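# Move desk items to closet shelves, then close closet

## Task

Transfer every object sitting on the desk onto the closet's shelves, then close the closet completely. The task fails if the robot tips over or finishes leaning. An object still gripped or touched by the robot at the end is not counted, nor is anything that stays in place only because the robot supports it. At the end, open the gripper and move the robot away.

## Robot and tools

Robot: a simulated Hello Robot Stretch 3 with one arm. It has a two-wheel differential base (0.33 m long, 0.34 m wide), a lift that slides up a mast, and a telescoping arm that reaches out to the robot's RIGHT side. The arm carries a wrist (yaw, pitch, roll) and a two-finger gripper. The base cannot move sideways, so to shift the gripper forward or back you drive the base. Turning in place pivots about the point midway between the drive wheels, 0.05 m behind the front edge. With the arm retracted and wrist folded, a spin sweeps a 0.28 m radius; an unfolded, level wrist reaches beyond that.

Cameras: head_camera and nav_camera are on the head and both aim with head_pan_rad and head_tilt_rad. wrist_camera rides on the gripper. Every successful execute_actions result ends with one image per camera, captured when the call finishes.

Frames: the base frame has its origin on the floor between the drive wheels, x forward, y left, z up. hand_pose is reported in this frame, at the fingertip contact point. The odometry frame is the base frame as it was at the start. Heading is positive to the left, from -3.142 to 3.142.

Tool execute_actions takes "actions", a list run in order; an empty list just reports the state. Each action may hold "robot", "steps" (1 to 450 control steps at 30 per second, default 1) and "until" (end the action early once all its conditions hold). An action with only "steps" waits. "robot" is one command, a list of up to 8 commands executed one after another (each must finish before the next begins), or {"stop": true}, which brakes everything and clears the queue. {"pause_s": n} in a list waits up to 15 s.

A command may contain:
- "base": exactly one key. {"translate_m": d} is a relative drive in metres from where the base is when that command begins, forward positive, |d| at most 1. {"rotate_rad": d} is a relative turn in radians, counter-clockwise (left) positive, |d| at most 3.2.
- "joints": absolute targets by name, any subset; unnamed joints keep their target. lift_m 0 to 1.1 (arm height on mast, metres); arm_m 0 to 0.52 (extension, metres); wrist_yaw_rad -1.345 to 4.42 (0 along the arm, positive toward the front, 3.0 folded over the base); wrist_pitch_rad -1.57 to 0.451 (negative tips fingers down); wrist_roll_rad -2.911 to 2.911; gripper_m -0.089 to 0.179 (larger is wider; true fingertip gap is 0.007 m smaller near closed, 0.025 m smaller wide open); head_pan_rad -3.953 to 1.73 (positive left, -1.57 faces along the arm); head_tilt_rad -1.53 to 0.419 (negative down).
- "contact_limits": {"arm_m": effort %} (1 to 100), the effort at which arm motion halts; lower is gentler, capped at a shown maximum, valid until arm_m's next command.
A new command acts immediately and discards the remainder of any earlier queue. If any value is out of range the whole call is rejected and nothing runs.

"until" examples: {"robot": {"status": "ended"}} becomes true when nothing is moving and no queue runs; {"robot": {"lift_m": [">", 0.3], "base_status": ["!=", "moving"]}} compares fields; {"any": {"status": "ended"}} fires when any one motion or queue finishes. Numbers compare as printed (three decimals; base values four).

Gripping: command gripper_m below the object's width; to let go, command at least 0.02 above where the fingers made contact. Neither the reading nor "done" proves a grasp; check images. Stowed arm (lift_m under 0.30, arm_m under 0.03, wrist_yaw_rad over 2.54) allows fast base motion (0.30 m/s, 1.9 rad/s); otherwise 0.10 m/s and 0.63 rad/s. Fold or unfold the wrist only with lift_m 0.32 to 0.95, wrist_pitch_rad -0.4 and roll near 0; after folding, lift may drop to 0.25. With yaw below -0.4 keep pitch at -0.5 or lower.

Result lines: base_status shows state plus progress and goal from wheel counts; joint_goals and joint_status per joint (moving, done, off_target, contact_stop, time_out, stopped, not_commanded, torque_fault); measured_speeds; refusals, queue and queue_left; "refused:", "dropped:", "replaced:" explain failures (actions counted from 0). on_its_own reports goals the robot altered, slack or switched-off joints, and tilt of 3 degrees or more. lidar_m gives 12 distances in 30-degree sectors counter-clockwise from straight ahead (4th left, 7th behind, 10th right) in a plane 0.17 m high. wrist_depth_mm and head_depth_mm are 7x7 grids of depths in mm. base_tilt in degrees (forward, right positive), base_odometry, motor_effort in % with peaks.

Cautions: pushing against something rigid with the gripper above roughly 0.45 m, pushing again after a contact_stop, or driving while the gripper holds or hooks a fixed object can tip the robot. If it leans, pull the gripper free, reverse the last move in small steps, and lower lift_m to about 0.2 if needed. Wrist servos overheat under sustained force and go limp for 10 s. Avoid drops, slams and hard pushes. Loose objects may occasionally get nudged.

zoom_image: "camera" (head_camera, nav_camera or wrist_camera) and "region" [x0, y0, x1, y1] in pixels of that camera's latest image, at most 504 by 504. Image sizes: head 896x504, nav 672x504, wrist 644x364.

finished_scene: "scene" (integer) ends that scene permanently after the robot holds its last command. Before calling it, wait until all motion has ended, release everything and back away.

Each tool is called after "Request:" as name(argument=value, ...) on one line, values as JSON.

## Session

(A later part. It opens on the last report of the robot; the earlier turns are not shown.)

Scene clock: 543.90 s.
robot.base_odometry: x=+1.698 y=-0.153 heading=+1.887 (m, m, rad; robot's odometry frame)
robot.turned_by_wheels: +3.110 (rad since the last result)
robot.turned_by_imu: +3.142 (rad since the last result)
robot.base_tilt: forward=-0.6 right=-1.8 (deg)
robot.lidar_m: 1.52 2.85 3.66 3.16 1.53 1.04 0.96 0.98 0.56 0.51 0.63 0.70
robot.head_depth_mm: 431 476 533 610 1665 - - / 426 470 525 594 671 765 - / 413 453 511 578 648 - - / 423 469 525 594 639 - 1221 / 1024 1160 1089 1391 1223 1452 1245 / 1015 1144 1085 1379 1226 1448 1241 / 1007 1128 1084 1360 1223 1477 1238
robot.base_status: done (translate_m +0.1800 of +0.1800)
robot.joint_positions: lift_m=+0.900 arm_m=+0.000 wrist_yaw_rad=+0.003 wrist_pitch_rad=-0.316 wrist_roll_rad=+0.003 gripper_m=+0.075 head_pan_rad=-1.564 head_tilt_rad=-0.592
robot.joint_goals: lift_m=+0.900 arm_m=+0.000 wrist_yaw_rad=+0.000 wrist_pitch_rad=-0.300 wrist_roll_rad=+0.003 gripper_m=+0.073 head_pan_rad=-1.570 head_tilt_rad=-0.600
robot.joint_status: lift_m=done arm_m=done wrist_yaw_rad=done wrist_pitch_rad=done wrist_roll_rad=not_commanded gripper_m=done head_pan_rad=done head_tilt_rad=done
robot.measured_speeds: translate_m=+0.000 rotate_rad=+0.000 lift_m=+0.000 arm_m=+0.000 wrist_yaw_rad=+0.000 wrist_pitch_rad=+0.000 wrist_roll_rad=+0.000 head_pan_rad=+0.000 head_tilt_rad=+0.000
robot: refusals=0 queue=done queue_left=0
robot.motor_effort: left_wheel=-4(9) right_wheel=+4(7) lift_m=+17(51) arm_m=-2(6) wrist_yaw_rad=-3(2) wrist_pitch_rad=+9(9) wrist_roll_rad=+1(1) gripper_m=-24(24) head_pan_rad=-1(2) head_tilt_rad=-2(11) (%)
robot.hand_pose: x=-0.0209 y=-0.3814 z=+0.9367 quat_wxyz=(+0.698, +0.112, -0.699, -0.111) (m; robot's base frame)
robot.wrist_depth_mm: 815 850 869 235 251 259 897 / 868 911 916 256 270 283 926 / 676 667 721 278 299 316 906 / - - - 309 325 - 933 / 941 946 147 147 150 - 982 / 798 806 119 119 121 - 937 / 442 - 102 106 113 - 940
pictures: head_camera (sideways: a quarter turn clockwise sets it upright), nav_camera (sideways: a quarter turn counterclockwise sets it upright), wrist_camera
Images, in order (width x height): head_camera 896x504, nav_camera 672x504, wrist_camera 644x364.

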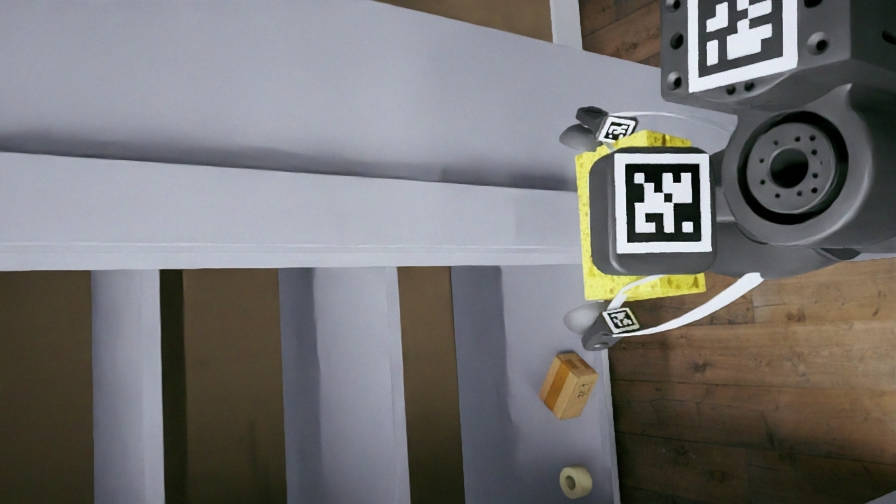

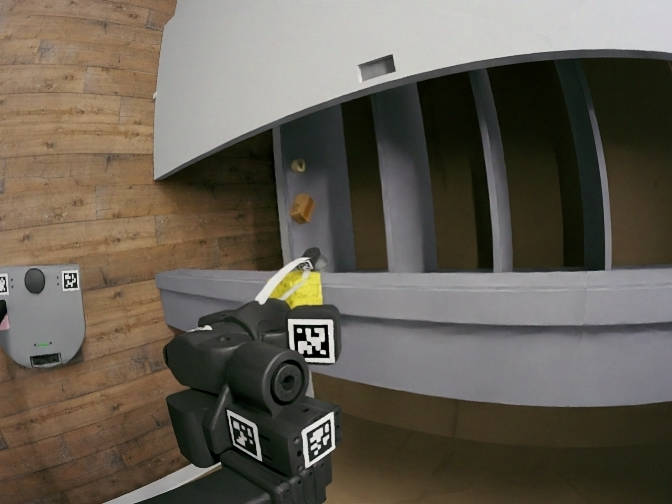

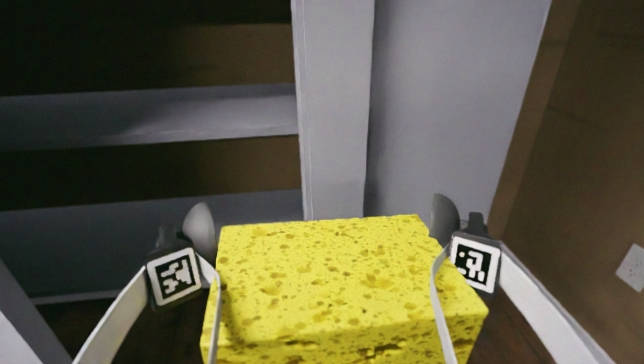

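Request:
execute_actions(actions=[{"robot":[{"base":{"translate_m":0.22},"joints":{"lift_m":0.88}},{"joints":{"arm_m":0.25}}],"steps":450,"until":{"robot":{"status":"ended"}}}])

Scene clock: 554.97 s.
robot.base_odometry: x=+1.630 y=+0.056 heading=+1.887 (m, m, rad; robot's odometry frame)
robot.turned_by_wheels: +0.000 (rad since the last result)
robot.turned_by_imu: +0.003 (rad since the last result)
robot.base_tilt: forward=-0.5 right=-1.7 (deg)
robot.lidar_m: 1.42 2.63 3.37 3.12 1.88 1.27 1.19 1.20 0.56 1.06 0.53 0.67
robot.head_depth_mm: 834 819 868 - - 789 965 / 1016 1065 1082 - 1176 1289 1018 / 1025 1158 1149 - 1181 1463 1237 / 1017 1150 1089 - 1187 1454 1243 / 1005 1134 1083 1368 1216 1468 1245 / 995 1130 1086 1353 1120 774 895 / 986 713 504 558 625 726 865
robot.base_status: done (translate_m +0.2200 of +0.2200)
robot.joint_positions: lift_m=+0.880 arm_m=+0.250 wrist_yaw_rad=+0.002 wrist_pitch_rad=-0.316 wrist_roll_rad=+0.003 gripper_m=+0.075 head_pan_rad=-1.564 head_tilt_rad=-0.592
robot.joint_goals: lift_m=+0.880 arm_m=+0.250 wrist_yaw_rad=+0.000 wrist_pitch_rad=-0.300 wrist_roll_rad=+0.003 gripper_m=+0.073 head_pan_rad=-1.570 head_tilt_rad=-0.600
robot.joint_status: lift_m=done arm_m=done wrist_yaw_rad=done wrist_pitch_rad=done wrist_roll_rad=not_commanded gripper_m=done head_pan_rad=done head_tilt_rad=done
robot.measured_speeds: translate_m=+0.000 rotate_rad=+0.000 lift_m=+0.000 arm_m=+0.000 wrist_yaw_rad=+0.000 wrist_pitch_rad=+0.000 wrist_roll_rad=+0.000 head_pan_rad=+0.000 head_tilt_rad=+0.000
robot: refusals=0 queue=done queue_left=0
robot.motor_effort: left_wheel=-4(6) right_wheel=+3(9) lift_m=+17(18) arm_m=+2(5) wrist_yaw_rad=-2(2) wrist_pitch_rad=+9(9) wrist_roll_rad=+1(1) gripper_m=-24(24) head_pan_rad=-1(1) head_tilt_rad=-3(3) (%)
robot.hand_pose: x=-0.0211 y=-0.6307 z=+0.9167 quat_wxyz=(+0.698, +0.112, -0.699, -0.111) (m; robot's base frame)
robot.wrist_depth_mm: 599 620 643 673 639 415 297 / 643 664 691 697 681 426 300 / 564 548 531 526 531 438 306 / 389 386 403 400 416 415 309 / 840 847 146 147 149 428 313 / 722 707 119 119 121 388 320 / 607 607 103 106 112 446 211
pictures: head_camera (sideways: a quarter turn clockwise sets it upright), nav_camera (sideways: a quarter turn counterclockwise sets it upright), wrist_camera
Images, in order (width x height): head_camera 896x504, nav_camera 672x504, wrist_camera 644x364.

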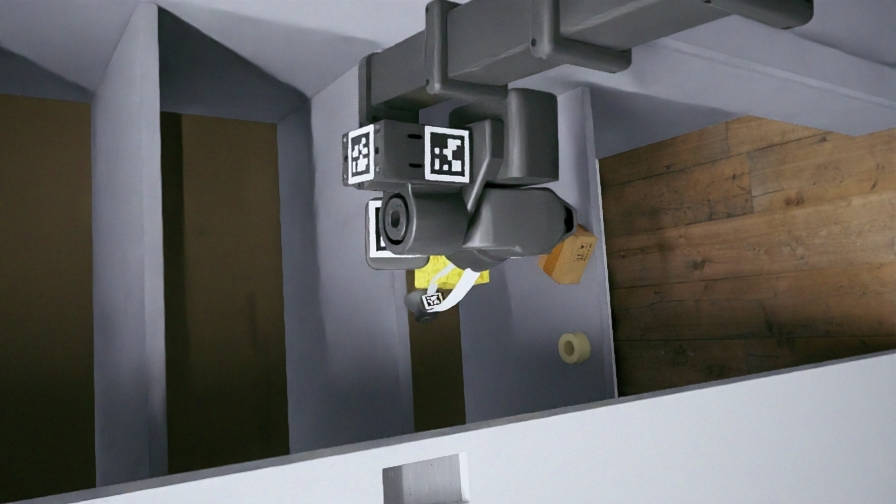

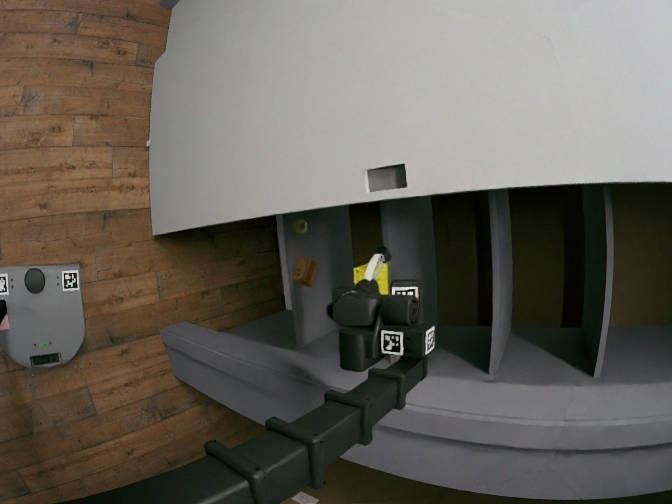

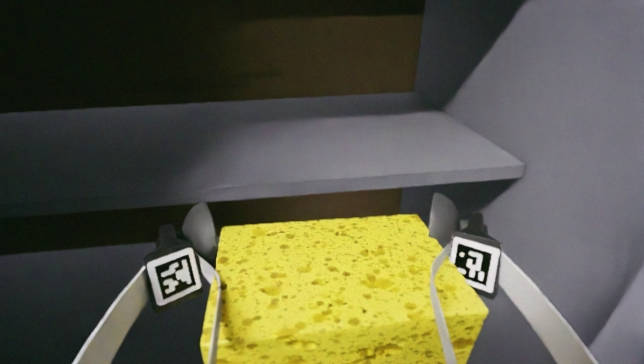

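Request:
execute_actions(actions=[{"robot":[{"joints":{"lift_m":0.935}},{"joints":{"arm_m":0.45}}],"steps":450,"until":{"robot":{"status":"ended"}}}])

Scene clock: 562.97 s.
robot.base_odometry: x=+1.630 y=+0.056 heading=+1.887 (m, m, rad; robot's odometry frame)
robot.turned_by_wheels: +0.000 (rad since the last result)
robot.turned_by_imu: +0.001 (rad since the last result)
robot.base_tilt: forward=-0.6 right=-1.7 (deg)
robot.lidar_m: 1.42 2.63 3.36 3.13 1.88 1.27 1.19 1.21 0.56 1.06 0.53 0.67
robot.head_depth_mm: 829 817 619 - 721 781 954 / 1020 878 982 1212 1182 1288 1020 / 1025 759 984 1400 1220 1462 1245 / 1010 1130 957 1385 1214 1455 1240 / 1006 1143 1092 1364 1215 1461 1242 / 995 1126 1083 1359 1116 775 893 / 977 713 503 557 624 724 866
robot.base_status: done (translate_m +0.2200 of +0.2200)
robot.joint_positions: lift_m=+0.935 arm_m=+0.450 wrist_yaw_rad=+0.002 wrist_pitch_rad=-0.316 wrist_roll_rad=+0.003 gripper_m=+0.075 head_pan_rad=-1.564 head_tilt_rad=-0.592
robot.joint_goals: lift_m=+0.935 arm_m=+0.450 wrist_yaw_rad=+0.000 wrist_pitch_rad=-0.300 wrist_roll_rad=+0.003 gripper_m=+0.073 head_pan_rad=-1.570 head_tilt_rad=-0.600
robot.joint_status: lift_m=done arm_m=done wrist_yaw_rad=done wrist_pitch_rad=done wrist_roll_rad=not_commanded gripper_m=done head_pan_rad=done head_tilt_rad=done
robot.measured_speeds: translate_m=+0.000 rotate_rad=+0.000 lift_m=+0.000 arm_m=+0.000 wrist_yaw_rad=+0.000 wrist_pitch_rad=+0.000 wrist_roll_rad=+0.000 head_pan_rad=+0.000 head_tilt_rad=+0.000
robot: refusals=0 queue=done queue_left=0
robot.motor_effort: left_wheel=-4(4) right_wheel=+3(3) lift_m=+42(48) arm_m=+3(5) wrist_yaw_rad=-2(2) wrist_pitch_rad=+9(9) wrist_roll_rad=+1(1) gripper_m=-24(24) head_pan_rad=-2(2) head_tilt_rad=-2(3) (%)
robot.hand_pose: x=-0.0211 y=-0.8307 z=+0.9707 quat_wxyz=(+0.698, +0.112, -0.699, -0.111) (m; robot's base frame)
robot.wrist_depth_mm: 448 459 471 482 495 396 278 / 478 488 506 525 529 397 281 / 517 533 546 556 577 410 289 / 502 484 495 488 475 412 289 / 385 393 148 147 149 366 294 / 315 308 119 119 122 289 283 / 261 262 103 107 113 253 266
pictures: head_camera (sideways: a quarter turn clockwise sets it upright), nav_camera (sideways: a quarter turn counterclockwise sets it upright), wrist_camera
Images, in order (width x height): head_camera 896x504, nav_camera 672x504, wrist_camera 644x364.

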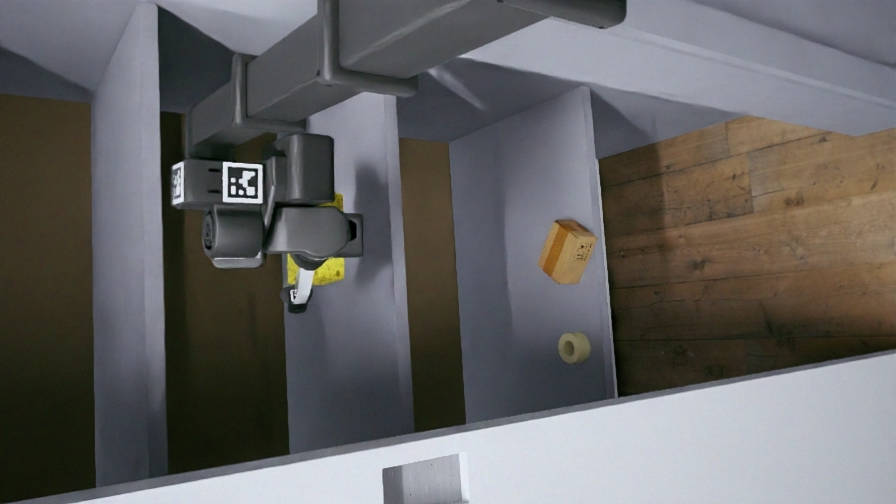

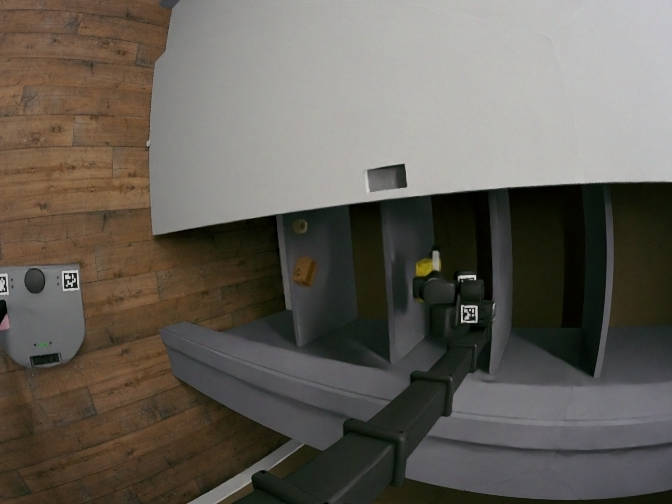

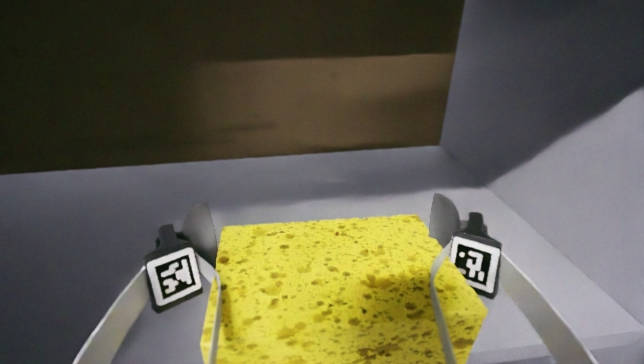

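Request:
execute_actions(actions=[{"robot":[{"joints":{"arm_m":0.52}},{"joints":{"lift_m":0.845}}],"steps":450,"until":{"robot":{"status":"ended"}}}])

Scene clock: 568.73 s.
robot.base_odometry: x=+1.630 y=+0.056 heading=+1.887 (m, m, rad; robot's odometry frame)
robot.turned_by_wheels: +0.000 (rad since the last result)
robot.turned_by_imu: +0.001 (rad since the last result)
robot.base_tilt: forward=-0.6 right=-1.7 (deg)
robot.lidar_m: 1.43 2.63 3.37 3.15 1.88 1.27 1.19 1.20 0.56 1.06 0.53 0.67
robot.head_depth_mm: 834 818 872 638 - - 956 / 1017 1061 1076 - 1215 1299 1016 / 1018 1159 - 1405 1212 1452 1243 / 1013 1144 1144 1396 1218 1472 1246 / 1007 1143 1085 1366 1226 1467 1248 / 989 1127 1091 1350 1112 775 891 / 980 713 503 559 627 726 868
robot.base_status: done (translate_m +0.2200 of +0.2200)
robot.joint_positions: lift_m=+0.845 arm_m=+0.517 wrist_yaw_rad=+0.002 wrist_pitch_rad=-0.316 wrist_roll_rad=+0.003 gripper_m=+0.075 head_pan_rad=-1.564 head_tilt_rad=-0.592
robot.joint_goals: lift_m=+0.845 arm_m=+0.520 wrist_yaw_rad=+0.000 wrist_pitch_rad=-0.300 wrist_roll_rad=+0.003 gripper_m=+0.073 head_pan_rad=-1.570 head_tilt_rad=-0.600
robot.joint_status: lift_m=done arm_m=done wrist_yaw_rad=done wrist_pitch_rad=done wrist_roll_rad=not_commanded gripper_m=done head_pan_rad=done head_tilt_rad=done
robot.measured_speeds: translate_m=+0.000 rotate_rad=+0.000 lift_m=+0.000 arm_m=+0.000 wrist_yaw_rad=+0.000 wrist_pitch_rad=+0.000 wrist_roll_rad=+0.000 head_pan_rad=+0.000 head_tilt_rad=+0.000
robot: refusals=0 queue=done queue_left=0
robot.motor_effort: left_wheel=-4(4) right_wheel=+3(3) lift_m=+17(36) arm_m=+3(3) wrist_yaw_rad=-2(1) wrist_pitch_rad=+9(9) wrist_roll_rad=+1(1) gripper_m=-24(24) head_pan_rad=-1(2) head_tilt_rad=-2(2) (%)
robot.hand_pose: x=-0.0211 y=-0.8977 z=+0.8817 quat_wxyz=(+0.698, +0.112, -0.699, -0.111) (m; robot's base frame)
robot.wrist_depth_mm: 381 399 415 426 439 384 272 / 417 429 450 457 478 391 278 / 430 451 434 433 419 373 278 / 316 312 309 306 304 298 272 / 241 245 147 147 150 232 228 / 196 194 119 119 122 182 188 / 164 163 102 106 113 156 159
pictures: head_camera (sideways: a quarter turn clockwise sets it upright), nav_camera (sideways: a quarter turn counterclockwise sets it upright), wrist_camera
Images, in order (width x height): head_camera 896x504, nav_camera 672x504, wrist_camera 644x364.

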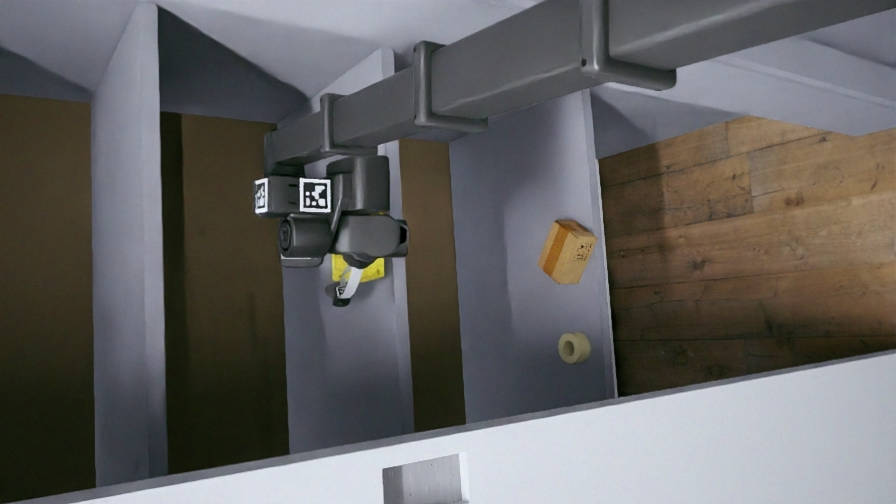

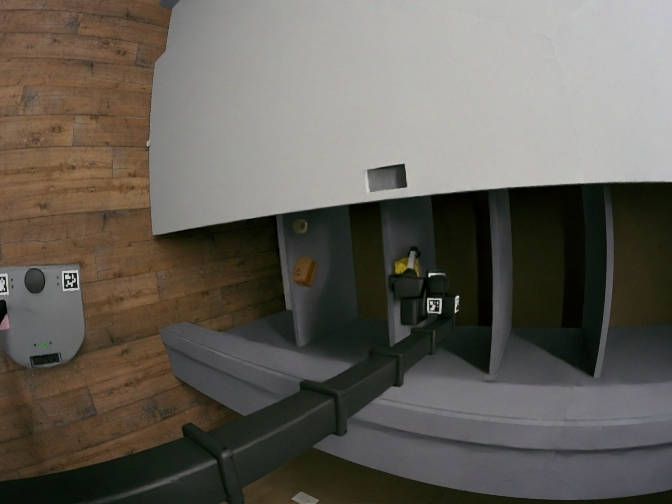

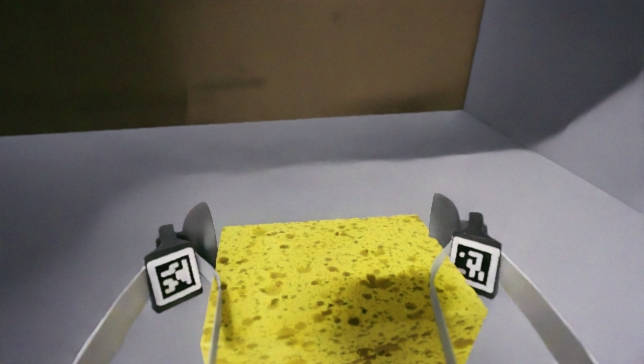

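Request:
execute_actions(actions=[{"robot":[{"joints":{"lift_m":0.832}},{"joints":{"gripper_m":0.13}},{"joints":{"arm_m":0.0}},{"joints":{"lift_m":0.915,"wrist_pitch_rad":0,"wrist_yaw_rad":-0.3,"gripper_m":0.085,"head_tilt_rad":-0.3},"base":{"translate_m":0.245}}],"steps":450,"until":{"robot":{"status":"ended"}}}])

Scene clock: 584.90 s.
robot.base_odometry: x=+1.554 y=+0.289 heading=+1.887 (m, m, rad; robot's odometry frame)
robot.turned_by_wheels: +0.000 (rad since the last result)
robot.turned_by_imu: +0.004 (rad since the last result)
robot.base_tilt: forward=-0.6 right=-1.7 (deg)
robot.lidar_m: 2.34 2.38 3.06 3.56 2.22 1.53 1.43 0.73 0.70 0.49 0.50 0.64
robot.head_depth_mm: 1046 1122 1170 1260 1045 1302 1375 / 407 431 461 1220 899 1208 - / 400 423 448 475 506 548 - / 397 419 442 470 501 536 577 / 392 414 437 464 494 528 567 / 388 410 433 459 487 523 559 / 385 405 428 454 482 515 551
robot.base_status: done (translate_m +0.2450 of +0.2450)
robot.joint_positions: lift_m=+0.915 arm_m=+0.000 wrist_yaw_rad=-0.297 wrist_pitch_rad=-0.021 wrist_roll_rad=+0.003 gripper_m=+0.085 head_pan_rad=-1.564 head_tilt_rad=-0.310
robot.joint_goals: lift_m=+0.915 arm_m=+0.000 wrist_yaw_rad=-0.300 wrist_pitch_rad=+0.000 wrist_roll_rad=+0.003 gripper_m=+0.085 head_pan_rad=-1.570 head_tilt_rad=-0.300
robot.joint_status: lift_m=done arm_m=done wrist_yaw_rad=done wrist_pitch_rad=done wrist_roll_rad=not_commanded gripper_m=done head_pan_rad=done head_tilt_rad=done
robot.measured_speeds: translate_m=+0.000 rotate_rad=+0.000 lift_m=+0.000 arm_m=+0.000 wrist_yaw_rad=+0.000 wrist_pitch_rad=+0.000 wrist_roll_rad=+0.000 head_pan_rad=+0.000 head_tilt_rad=+0.000
robot: refusals=0 queue=done queue_left=0
robot.motor_effort: left_wheel=-4(6) right_wheel=+3(8) lift_m=+42(44) arm_m=-2(4) wrist_yaw_rad=-3(4) wrist_pitch_rad=+12(13) wrist_roll_rad=+1(1) gripper_m=+0(100) head_pan_rad=-1(2) head_tilt_rad=+3(20) (%)
robot.hand_pose: x=-0.0964 y=-0.3898 z=+1.0238 quat_wxyz=(+0.697, -0.097, -0.701, -0.112) (m; robot's base frame)
robot.wrist_depth_mm: 193 206 231 975 750 453 370 / 196 212 235 941 774 457 381 / 200 217 243 - 784 467 393 / 206 225 249 - 849 477 418 / 212 232 280 652 774 490 451 / 217 233 275 - - 486 493 / 222 244 275 830 853 561 518
pictures: head_camera (sideways: a quarter turn clockwise sets it upright), nav_camera (sideways: a quarter turn counterclockwise sets it upright), wrist_camera
Images, in order (width x height): head_camera 896x504, nav_camera 672x504, wrist_camera 644x364.

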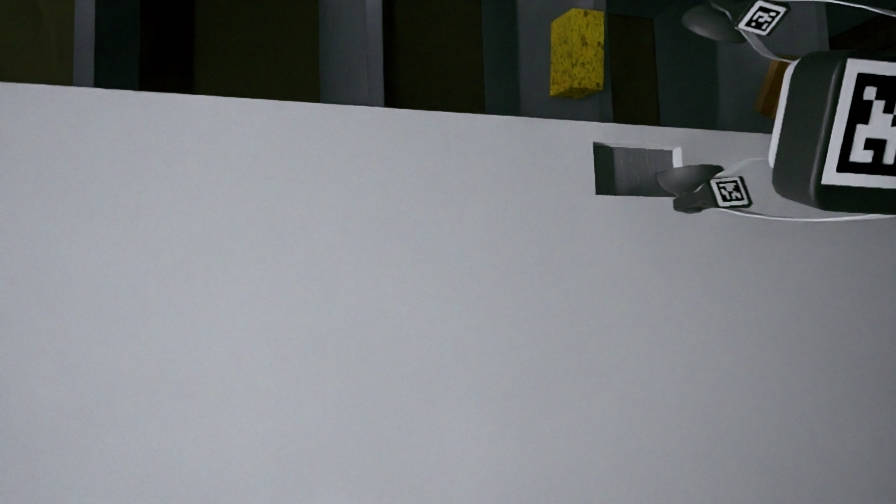

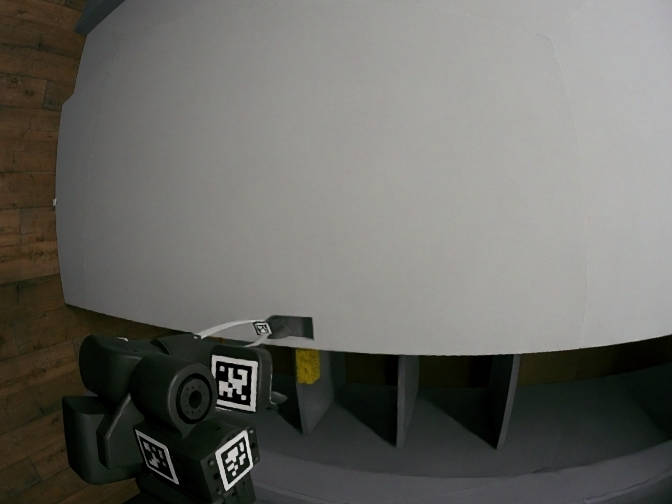

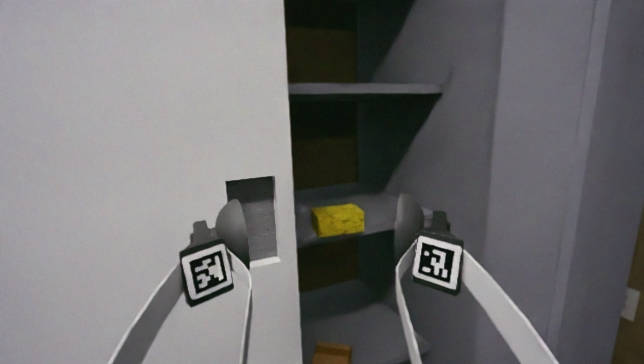

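Request:
execute_actions(actions=[{"robot":[{"joints":{"wrist_yaw_rad":0.3},"base":{"translate_m":-0.07}},{"joints":{"arm_m":0.06}}],"steps":450,"until":{"robot":{"status":"ended"}}}])

Scene clock: 593.97 s.
robot.base_odometry: x=+1.575 y=+0.222 heading=+1.887 (m, m, rad; robot's odometry frame)
robot.turned_by_wheels: +0.000 (rad since the last result)
robot.turned_by_imu: +0.000 (rad since the last result)
robot.base_tilt: forward=-0.5 right=-1.8 (deg)
robot.lidar_m: 2.41 2.45 3.16 3.14 2.10 1.46 1.36 0.76 0.65 0.50 0.51 0.65
robot.head_depth_mm: 1049 1130 1150 1228 1048 1254 - / 1034 1122 1159 1246 1045 1303 - / 874 1100 1141 1228 994 1262 - / 403 424 449 478 507 - - / 399 421 443 471 500 529 - / 395 416 439 466 494 535 570 / 390 411 434 460 489 524 560
robot.base_status: done (translate_m -0.0700 of -0.0700)
robot.joint_positions: lift_m=+0.915 arm_m=+0.060 wrist_yaw_rad=+0.298 wrist_pitch_rad=-0.021 wrist_roll_rad=+0.003 gripper_m=+0.085 head_pan_rad=-1.564 head_tilt_rad=-0.310
robot.joint_goals: lift_m=+0.915 arm_m=+0.060 wrist_yaw_rad=+0.300 wrist_pitch_rad=+0.000 wrist_roll_rad=+0.003 gripper_m=+0.085 head_pan_rad=-1.570 head_tilt_rad=-0.300
robot.joint_status: lift_m=done arm_m=done wrist_yaw_rad=done wrist_pitch_rad=done wrist_roll_rad=not_commanded gripper_m=done head_pan_rad=done head_tilt_rad=done
robot.measured_speeds: translate_m=+0.000 rotate_rad=+0.000 lift_m=+0.000 arm_m=+0.000 wrist_yaw_rad=+0.000 wrist_pitch_rad=+0.000 wrist_roll_rad=+0.000 head_pan_rad=+0.000 head_tilt_rad=+0.000
robot: refusals=0 queue=done queue_left=0
robot.motor_effort: left_wheel=-4(10) right_wheel=+4(5) lift_m=+43(43) arm_m=+3(4) wrist_yaw_rad=+1(2) wrist_pitch_rad=+12(12) wrist_roll_rad=+1(1) gripper_m=+1(0) head_pan_rad=-2(0) head_tilt_rad=+4(2) (%)
robot.hand_pose: x=+0.0536 y=-0.4491 z=+1.0238 quat_wxyz=(+0.700, +0.112, -0.699, +0.097) (m; robot's base frame)
robot.wrist_depth_mm: 219 207 197 186 177 761 732 / 227 216 203 194 183 439 672 / 239 225 211 200 188 814 765 / 248 235 221 207 197 840 755 / 260 244 226 215 207 524 612 / 276 261 237 226 218 894 673 / 287 270 250 234 220 799 766
pictures: head_camera (sideways: a quarter turn clockwise sets it upright), nav_camera (sideways: a quarter turn counterclockwise sets it upright), wrist_camera
Images, in order (width x height): head_camera 896x504, nav_camera 672x504, wrist_camera 644x364.

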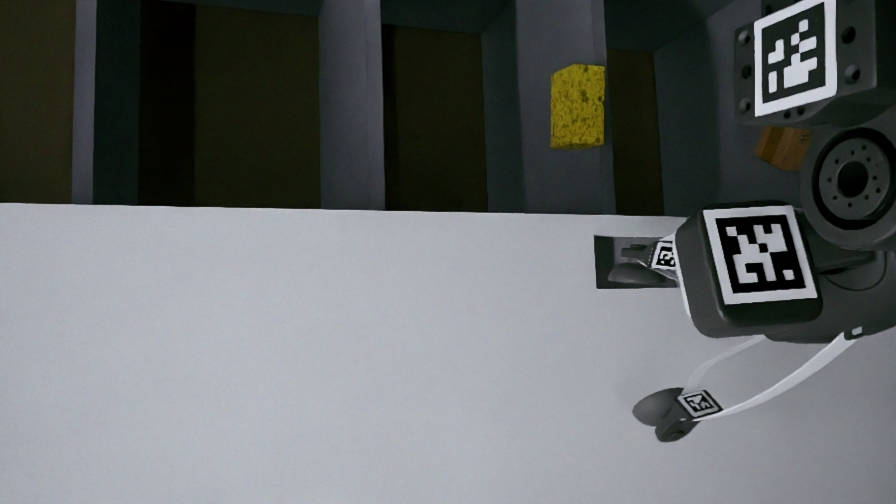

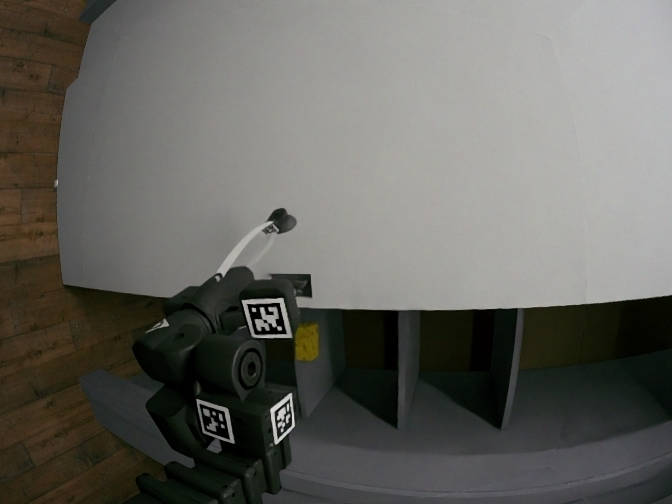

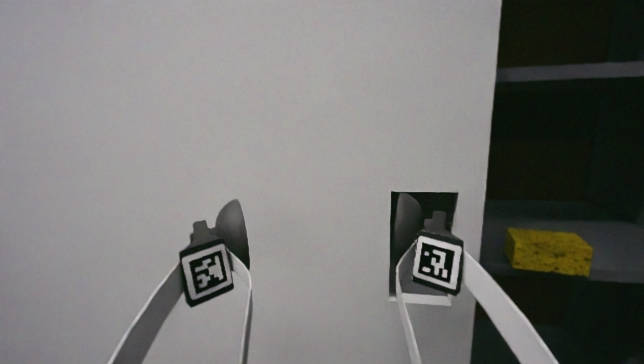

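Aligned. Press in and reverse.

Request:
execute_actions(actions=[{"robot":{"joints":{"arm_m":0.15},"contact_limits":{"arm_m":12}},"steps":200,"until":{"robot":{"status":"ended"}}},{"robot":[{"base":{"translate_m":-0.12}},{"base":{"rotate_rad":-0.1}},{"base":{"translate_m":-0.1}}],"steps":300,"until":{"robot":{"status":"ended"}}}])

Scene clock: 604.57 s.
robot.base_odometry: x=+1.634 y=+0.010 heading=+1.788 (m, m, rad; robot's odometry frame)
robot.turned_by_wheels: -0.099 (rad since the last result)
robot.turned_by_imu: -0.128 (rad since the last result)
robot.base_tilt: forward=-0.5 right=-1.7 (deg)
robot.lidar_m: 1.25 2.64 3.14 3.51 2.11 1.29 1.14 1.14 0.57 0.56 0.54 0.63
robot.head_depth_mm: 451 479 513 550 594 628 - / 465 481 507 534 569 590 - / 833 885 868 955 950 718 - / 1065 1138 1110 1261 1061 - - / 1055 1134 1164 1250 1054 1286 1399 / 1027 1100 1133 1216 981 1216 1095 / 1010 1072 1003 1184 532 556 591
robot.base_status: done (translate_m -0.1000 of -0.1000)
robot.joint_positions: lift_m=+0.915 arm_m=+0.097 wrist_yaw_rad=+0.301 wrist_pitch_rad=-0.022 wrist_roll_rad=+0.006 gripper_m=+0.085 head_pan_rad=-1.564 head_tilt_rad=-0.307
robot.joint_goals: lift_m=+0.915 arm_m=+0.097 wrist_yaw_rad=+0.300 wrist_pitch_rad=+0.000 wrist_roll_rad=+0.006 gripper_m=+0.085 head_pan_rad=-1.570 head_tilt_rad=-0.300
robot.joint_status: lift_m=done arm_m=contact_stop wrist_yaw_rad=done wrist_pitch_rad=done wrist_roll_rad=not_commanded gripper_m=done head_pan_rad=done head_tilt_rad=done
robot.measured_speeds: translate_m=+0.000 rotate_rad=+0.000 lift_m=+0.000 arm_m=+0.000 wrist_yaw_rad=+0.000 wrist_pitch_rad=+0.000 wrist_roll_rad=+0.000 head_pan_rad=+0.000 head_tilt_rad=+0.000
robot: refusals=0 queue=done queue_left=0
robot.on_its_own: arm_m is slack since a contact_stop, until your next command for it (your +0.150 is given up)
robot.motor_effort: left_wheel=+4(18) right_wheel=-5(32) lift_m=+41(42) arm_m=+0(13) wrist_yaw_rad=-1(38) wrist_pitch_rad=+13(32) wrist_roll_rad=+0(1) gripper_m=+0(17) head_pan_rad=-1(2) head_tilt_rad=+2(4) (%)
robot.contact_limits: arm_m 12 (drawing in: default 15, maximum 25; extending or still: default 22, maximum 35)
robot.hand_pose: x=+0.0544 y=-0.4858 z=+1.0236 quat_wxyz=(+0.699, +0.114, -0.700, +0.098) (m; robot's base frame)
robot.wrist_depth_mm: 197 197 830 858 820 473 196 / 205 201 865 846 804 487 198 / 213 209 906 905 910 488 198 / 221 219 958 953 906 500 197 / 230 235 614 566 660 502 199 / 241 239 - - - 289 199 / 253 245 276 874 867 574 204
pictures: head_camera (sideways: a quarter turn clockwise sets it upright), nav_camera (sideways: a quarter turn counterclockwise sets it upright), wrist_camera
Images, in order (width x height): head_camera 896x504, nav_camera 672x504, wrist_camera 644x364.

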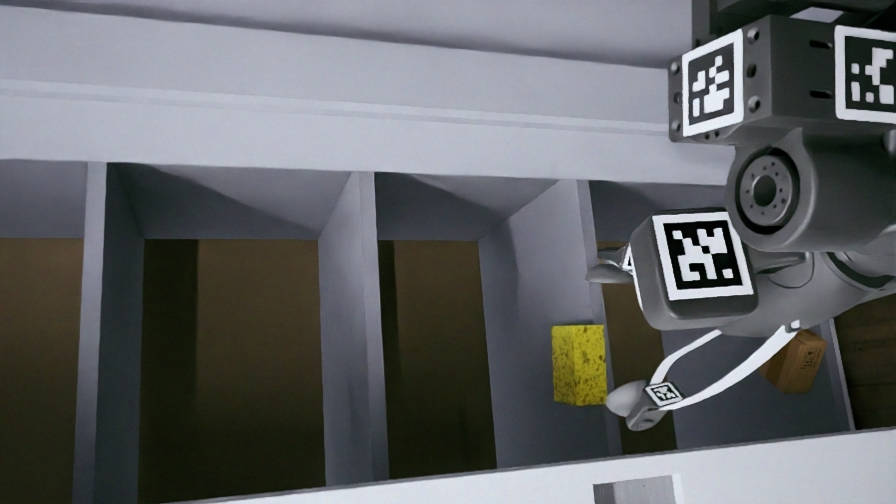

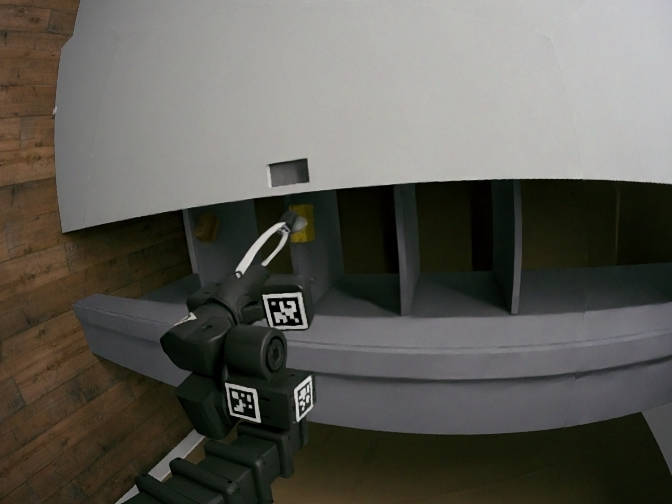

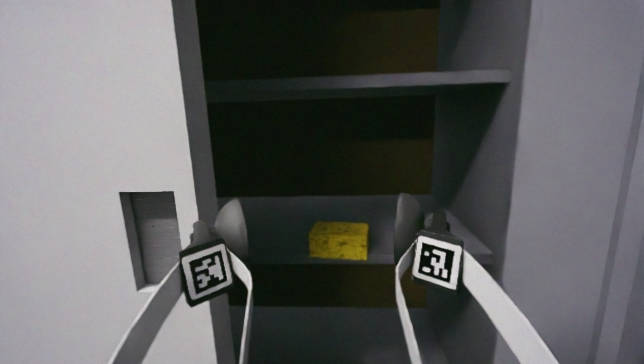

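Request:
execute_actions(actions=[{"robot":[{"joints":{"arm_m":0.0}},{"base":{"rotate_rad":0.1},"joints":{"wrist_yaw_rad":-0.3,"wrist_pitch_rad":0}},{"base":{"translate_m":0.2}}],"steps":450,"until":{"robot":{"status":"ended"}}}])

Scene clock: 616.77 s.
robot.base_odometry: x=+1.572 y=+0.200 heading=+1.888 (m, m, rad; robot's odometry frame)
robot.turned_by_wheels: +0.100 (rad since the last result)
robot.turned_by_imu: +0.103 (rad since the last result)
robot.base_tilt: forward=-0.6 right=-1.8 (deg)
robot.lidar_m: 1.33 2.46 3.10 3.13 2.15 1.45 1.34 1.35 0.65 0.51 0.52 0.65
robot.head_depth_mm: 1051 1116 1041 1166 1061 1205 1122 / 432 1133 869 1263 1061 1256 - / 421 444 471 500 533 570 - / 416 438 463 490 523 560 601 / 409 432 456 484 514 551 587 / 405 427 450 476 507 540 579 / 400 420 443 470 498 532 569
robot.base_status: done (translate_m +0.2000 of +0.2000)
robot.joint_positions: lift_m=+0.915 arm_m=+0.000 wrist_yaw_rad=-0.297 wrist_pitch_rad=-0.021 wrist_roll_rad=+0.006 gripper_m=+0.085 head_pan_rad=-1.564 head_tilt_rad=-0.307
robot.joint_goals: lift_m=+0.915 arm_m=+0.000 wrist_yaw_rad=-0.300 wrist_pitch_rad=+0.000 wrist_roll_rad=+0.006 gripper_m=+0.085 head_pan_rad=-1.570 head_tilt_rad=-0.300
robot.joint_status: lift_m=done arm_m=done wrist_yaw_rad=done wrist_pitch_rad=done wrist_roll_rad=not_commanded gripper_m=done head_pan_rad=done head_tilt_rad=done
robot.measured_speeds: translate_m=+0.000 rotate_rad=+0.000 lift_m=+0.000 arm_m=+0.000 wrist_yaw_rad=+0.000 wrist_pitch_rad=+0.000 wrist_roll_rad=+0.000 head_pan_rad=+0.000 head_tilt_rad=+0.000
robot: refusals=0 queue=done queue_left=0
robot.motor_effort: left_wheel=-4(6) right_wheel=+4(9) lift_m=+42(41) arm_m=-3(4) wrist_yaw_rad=-3(2) wrist_pitch_rad=+12(12) wrist_roll_rad=+0(0) gripper_m=+1(1) head_pan_rad=-1(1) head_tilt_rad=+3(3) (%)
robot.hand_pose: x=-0.0964 y=-0.3897 z=+1.0237 quat_wxyz=(+0.696, -0.097, -0.702, -0.112) (m; robot's base frame)
robot.wrist_depth_mm: 205 225 249 972 599 356 426 / 211 230 255 841 618 368 907 / 216 236 262 - 644 384 936 / 223 241 270 988 648 402 974 / 228 250 297 764 762 417 974 / 234 249 300 - 746 458 - / 238 265 296 887 707 448 -
pictures: head_camera (sideways: a quarter turn clockwise sets it upright), nav_camera (sideways: a quarter turn counterclockwise sets it upright), wrist_camera
Images, in order (width x height): head_camera 896x504, nav_camera 672x504, wrist_camera 644x364.

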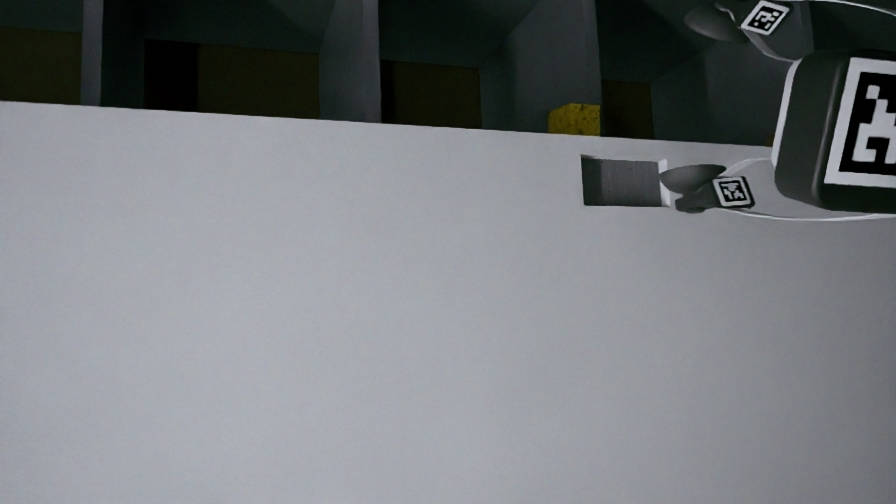

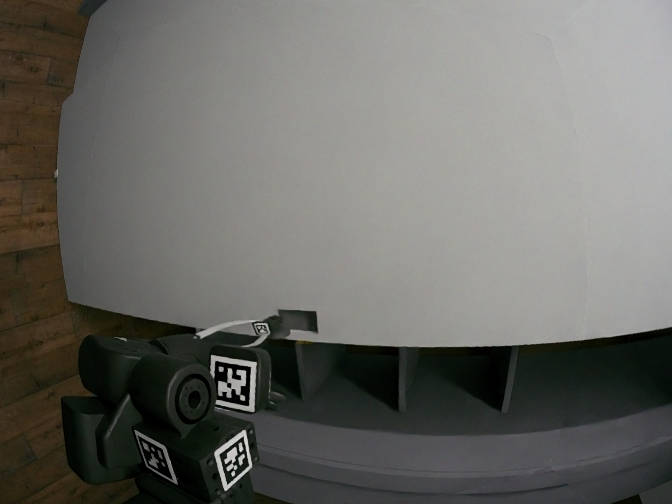

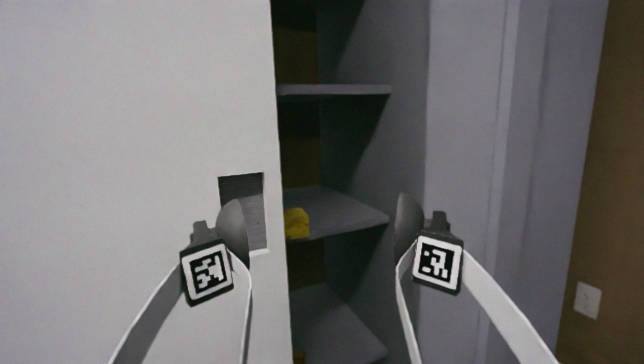

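Request:
execute_actions(actions=[{"robot":{"joints":{"arm_m":0.15},"contact_limits":{"arm_m":12}},"steps":200,"until":{"robot":{"status":"ended"}}},{"robot":[{"base":{"translate_m":-0.12}}],"steps":300,"until":{"robot":{"status":"ended"}}}])

Scene clock: 623.63 s.
robot.base_odometry: x=+1.610 y=+0.087 heading=+1.888 (m, m, rad; robot's odometry frame)
robot.turned_by_wheels: +0.000 (rad since the last result)
robot.turned_by_imu: -0.007 (rad since the last result)
robot.base_tilt: forward=-0.5 right=-1.7 (deg)
robot.lidar_m: 1.31 2.58 3.24 3.12 1.99 1.32 1.22 1.23 0.59 0.53 0.53 0.67
robot.head_depth_mm: 830 847 858 878 684 - - / 1002 1081 1007 1144 1039 - - / 437 462 490 526 561 - - / 429 453 479 508 541 574 621 / 423 446 471 500 533 568 610 / 418 440 465 493 524 557 598 / 413 433 457 485 514 548 586
robot.base_status: done (translate_m -0.1200 of -0.1200)
robot.joint_positions: lift_m=+0.915 arm_m=+0.108 wrist_yaw_rad=-0.297 wrist_pitch_rad=-0.022 wrist_roll_rad=+0.005 gripper_m=+0.085 head_pan_rad=-1.564 head_tilt_rad=-0.307
robot.joint_goals: lift_m=+0.915 arm_m=+0.108 wrist_yaw_rad=-0.300 wrist_pitch_rad=+0.000 wrist_roll_rad=+0.005 gripper_m=+0.085 head_pan_rad=-1.570 head_tilt_rad=-0.300
robot.joint_status: lift_m=done arm_m=contact_stop wrist_yaw_rad=done wrist_pitch_rad=done wrist_roll_rad=not_commanded gripper_m=done head_pan_rad=done head_tilt_rad=done
robot.measured_speeds: translate_m=+0.000 rotate_rad=+0.000 lift_m=+0.000 arm_m=+0.000 wrist_yaw_rad=+0.000 wrist_pitch_rad=+0.000 wrist_roll_rad=+0.000 head_pan_rad=+0.000 head_tilt_rad=+0.000
robot: refusals=0 queue=done queue_left=0
robot.on_its_own: arm_m is slack since a contact_stop, until your next command for it (your +0.150 is given up)
robot.motor_effort: left_wheel=-2(19) right_wheel=+1(23) lift_m=+41(41) arm_m=+1(13) wrist_yaw_rad=-2(34) wrist_pitch_rad=+13(26) wrist_roll_rad=+0(0) gripper_m=+0(15) head_pan_rad=-1(2) head_tilt_rad=+2(2) (%)
robot.contact_limits: arm_m 12 (drawing in: default 15, maximum 25; extending or still: default 22, maximum 35)
robot.hand_pose: x=-0.0964 y=-0.4975 z=+1.0235 quat_wxyz=(+0.696, -0.097, -0.702, -0.113) (m; robot's base frame)
robot.wrist_depth_mm: 138 149 167 654 285 226 282 / 142 153 171 624 294 233 296 / 147 157 177 693 302 241 315 / 150 163 183 727 312 254 328 / 152 167 196 653 367 262 842 / 157 169 204 800 364 281 863 / 162 175 202 790 339 281 887
pictures: head_camera (sideways: a quarter turn clockwise sets it upright), nav_camera (sideways: a quarter turn counterclockwise sets it upright), wrist_camera
Images, in order (width x height): head_camera 896x504, nav_camera 672x504, wrist_camera 644x364.

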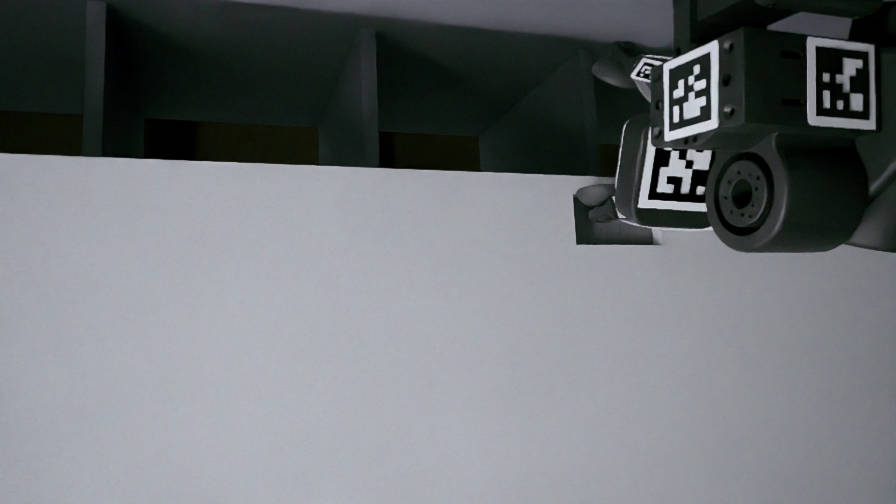

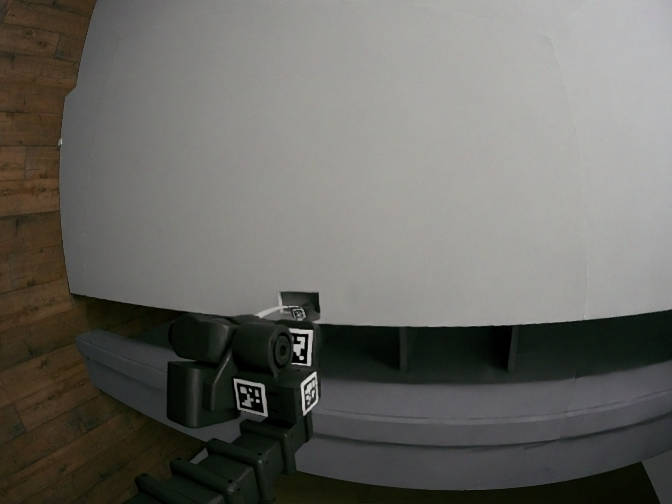

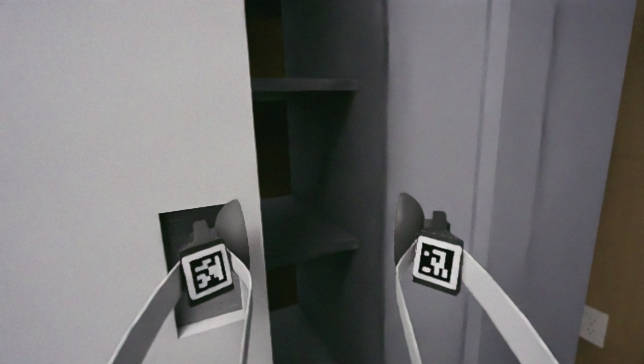

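Request:
execute_actions(actions=[{"robot":[{"joints":{"arm_m":0.0}},{"joints":{"lift_m":0.35,"wrist_yaw_rad":0,"gripper_m":0.0,"head_tilt_rad":-0.9},"base":{"translate_m":0.8}}],"steps":450,"until":{"robot":{"status":"ended"}}}])

Scene clock: 641.77 s.
robot.base_odometry: x=+1.360 y=+0.847 heading=+1.888 (m, m, rad; robot's odometry frame)
robot.turned_by_wheels: +0.000 (rad since the last result)
robot.turned_by_imu: +0.009 (rad since the last result)
robot.base_tilt: forward=-0.6 right=-1.8 (deg)
robot.lidar_m: 1.76 1.78 2.24 3.62 3.25 2.17 2.01 0.69 0.46 0.46 0.48 0.55
robot.head_depth_mm: 388 444 532 665 887 1206 1122 / 420 473 550 649 853 1191 1136 / 414 481 574 710 890 1195 1155 / 409 474 563 695 894 1215 1137 / 403 467 554 677 879 1190 1115 / 398 460 543 662 853 1198 1120 / 391 451 533 649 826 1149 1116
robot.base_status: done (translate_m +0.8000 of +0.8000)
robot.joint_positions: lift_m=+0.350 arm_m=+0.000 wrist_yaw_rad=-0.002 wrist_pitch_rad=-0.020 wrist_roll_rad=+0.005 gripper_m=+0.000 head_pan_rad=-1.564 head_tilt_rad=-0.888
robot.joint_goals: lift_m=+0.350 arm_m=+0.000 wrist_yaw_rad=+0.000 wrist_pitch_rad=+0.000 wrist_roll_rad=+0.005 gripper_m=+0.000 head_pan_rad=-1.570 head_tilt_rad=-0.900
robot.joint_status: lift_m=done arm_m=done wrist_yaw_rad=done wrist_pitch_rad=done wrist_roll_rad=not_commanded gripper_m=done head_pan_rad=done head_tilt_rad=done
robot.measured_speeds: translate_m=+0.000 rotate_rad=+0.000 lift_m=+0.000 arm_m=+0.000 wrist_yaw_rad=+0.000 wrist_pitch_rad=+0.000 wrist_roll_rad=+0.000 head_pan_rad=+0.000 head_tilt_rad=+0.000
robot: refusals=0 queue=done queue_left=0
robot.motor_effort: left_wheel=-3(3) right_wheel=+1(6) lift_m=+17(45) arm_m=-2(3) wrist_yaw_rad=+0(3) wrist_pitch_rad=+12(13) wrist_roll_rad=+0(0) gripper_m=-3(95) head_pan_rad=-2(3) head_tilt_rad=-5(27) (%)
robot.hand_pose: x=-0.0220 y=-0.4010 z=+0.4599 quat_wxyz=(+0.705, +0.007, -0.709, -0.008) (m; robot's base frame)
robot.wrist_depth_mm: 191 198 205 213 220 184 191 / 198 202 211 219 227 191 198 / 204 209 218 227 236 199 206 / 211 218 227 235 242 206 214 / 217 225 233 - 253 213 224 / 226 232 239 254 266 223 235 / 234 239 255 263 276 233 246
pictures: head_camera (sideways: a quarter turn clockwise sets it upright), nav_camera (sideways: a quarter turn counterclockwise sets it upright), wrist_camera
Images, in order (width x height): head_camera 896x504, nav_camera 672x504, wrist_camera 644x364.

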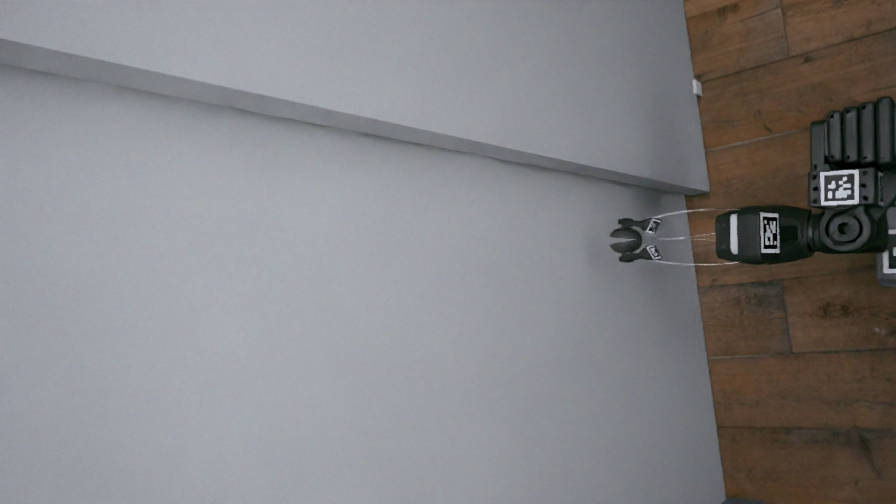

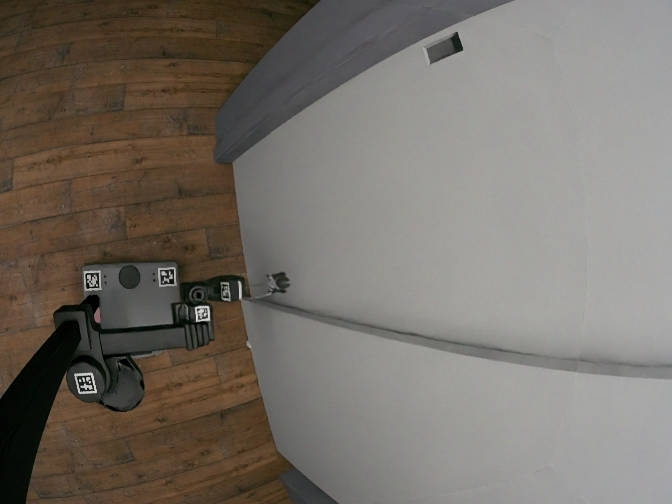

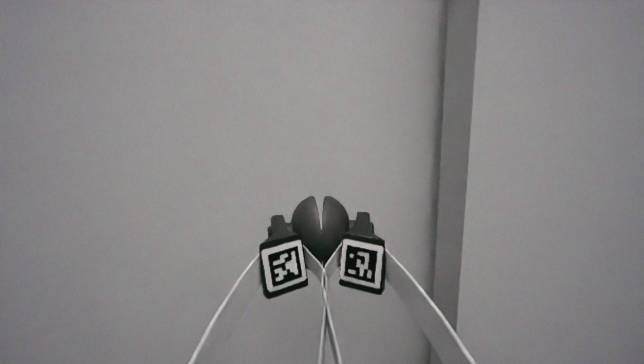

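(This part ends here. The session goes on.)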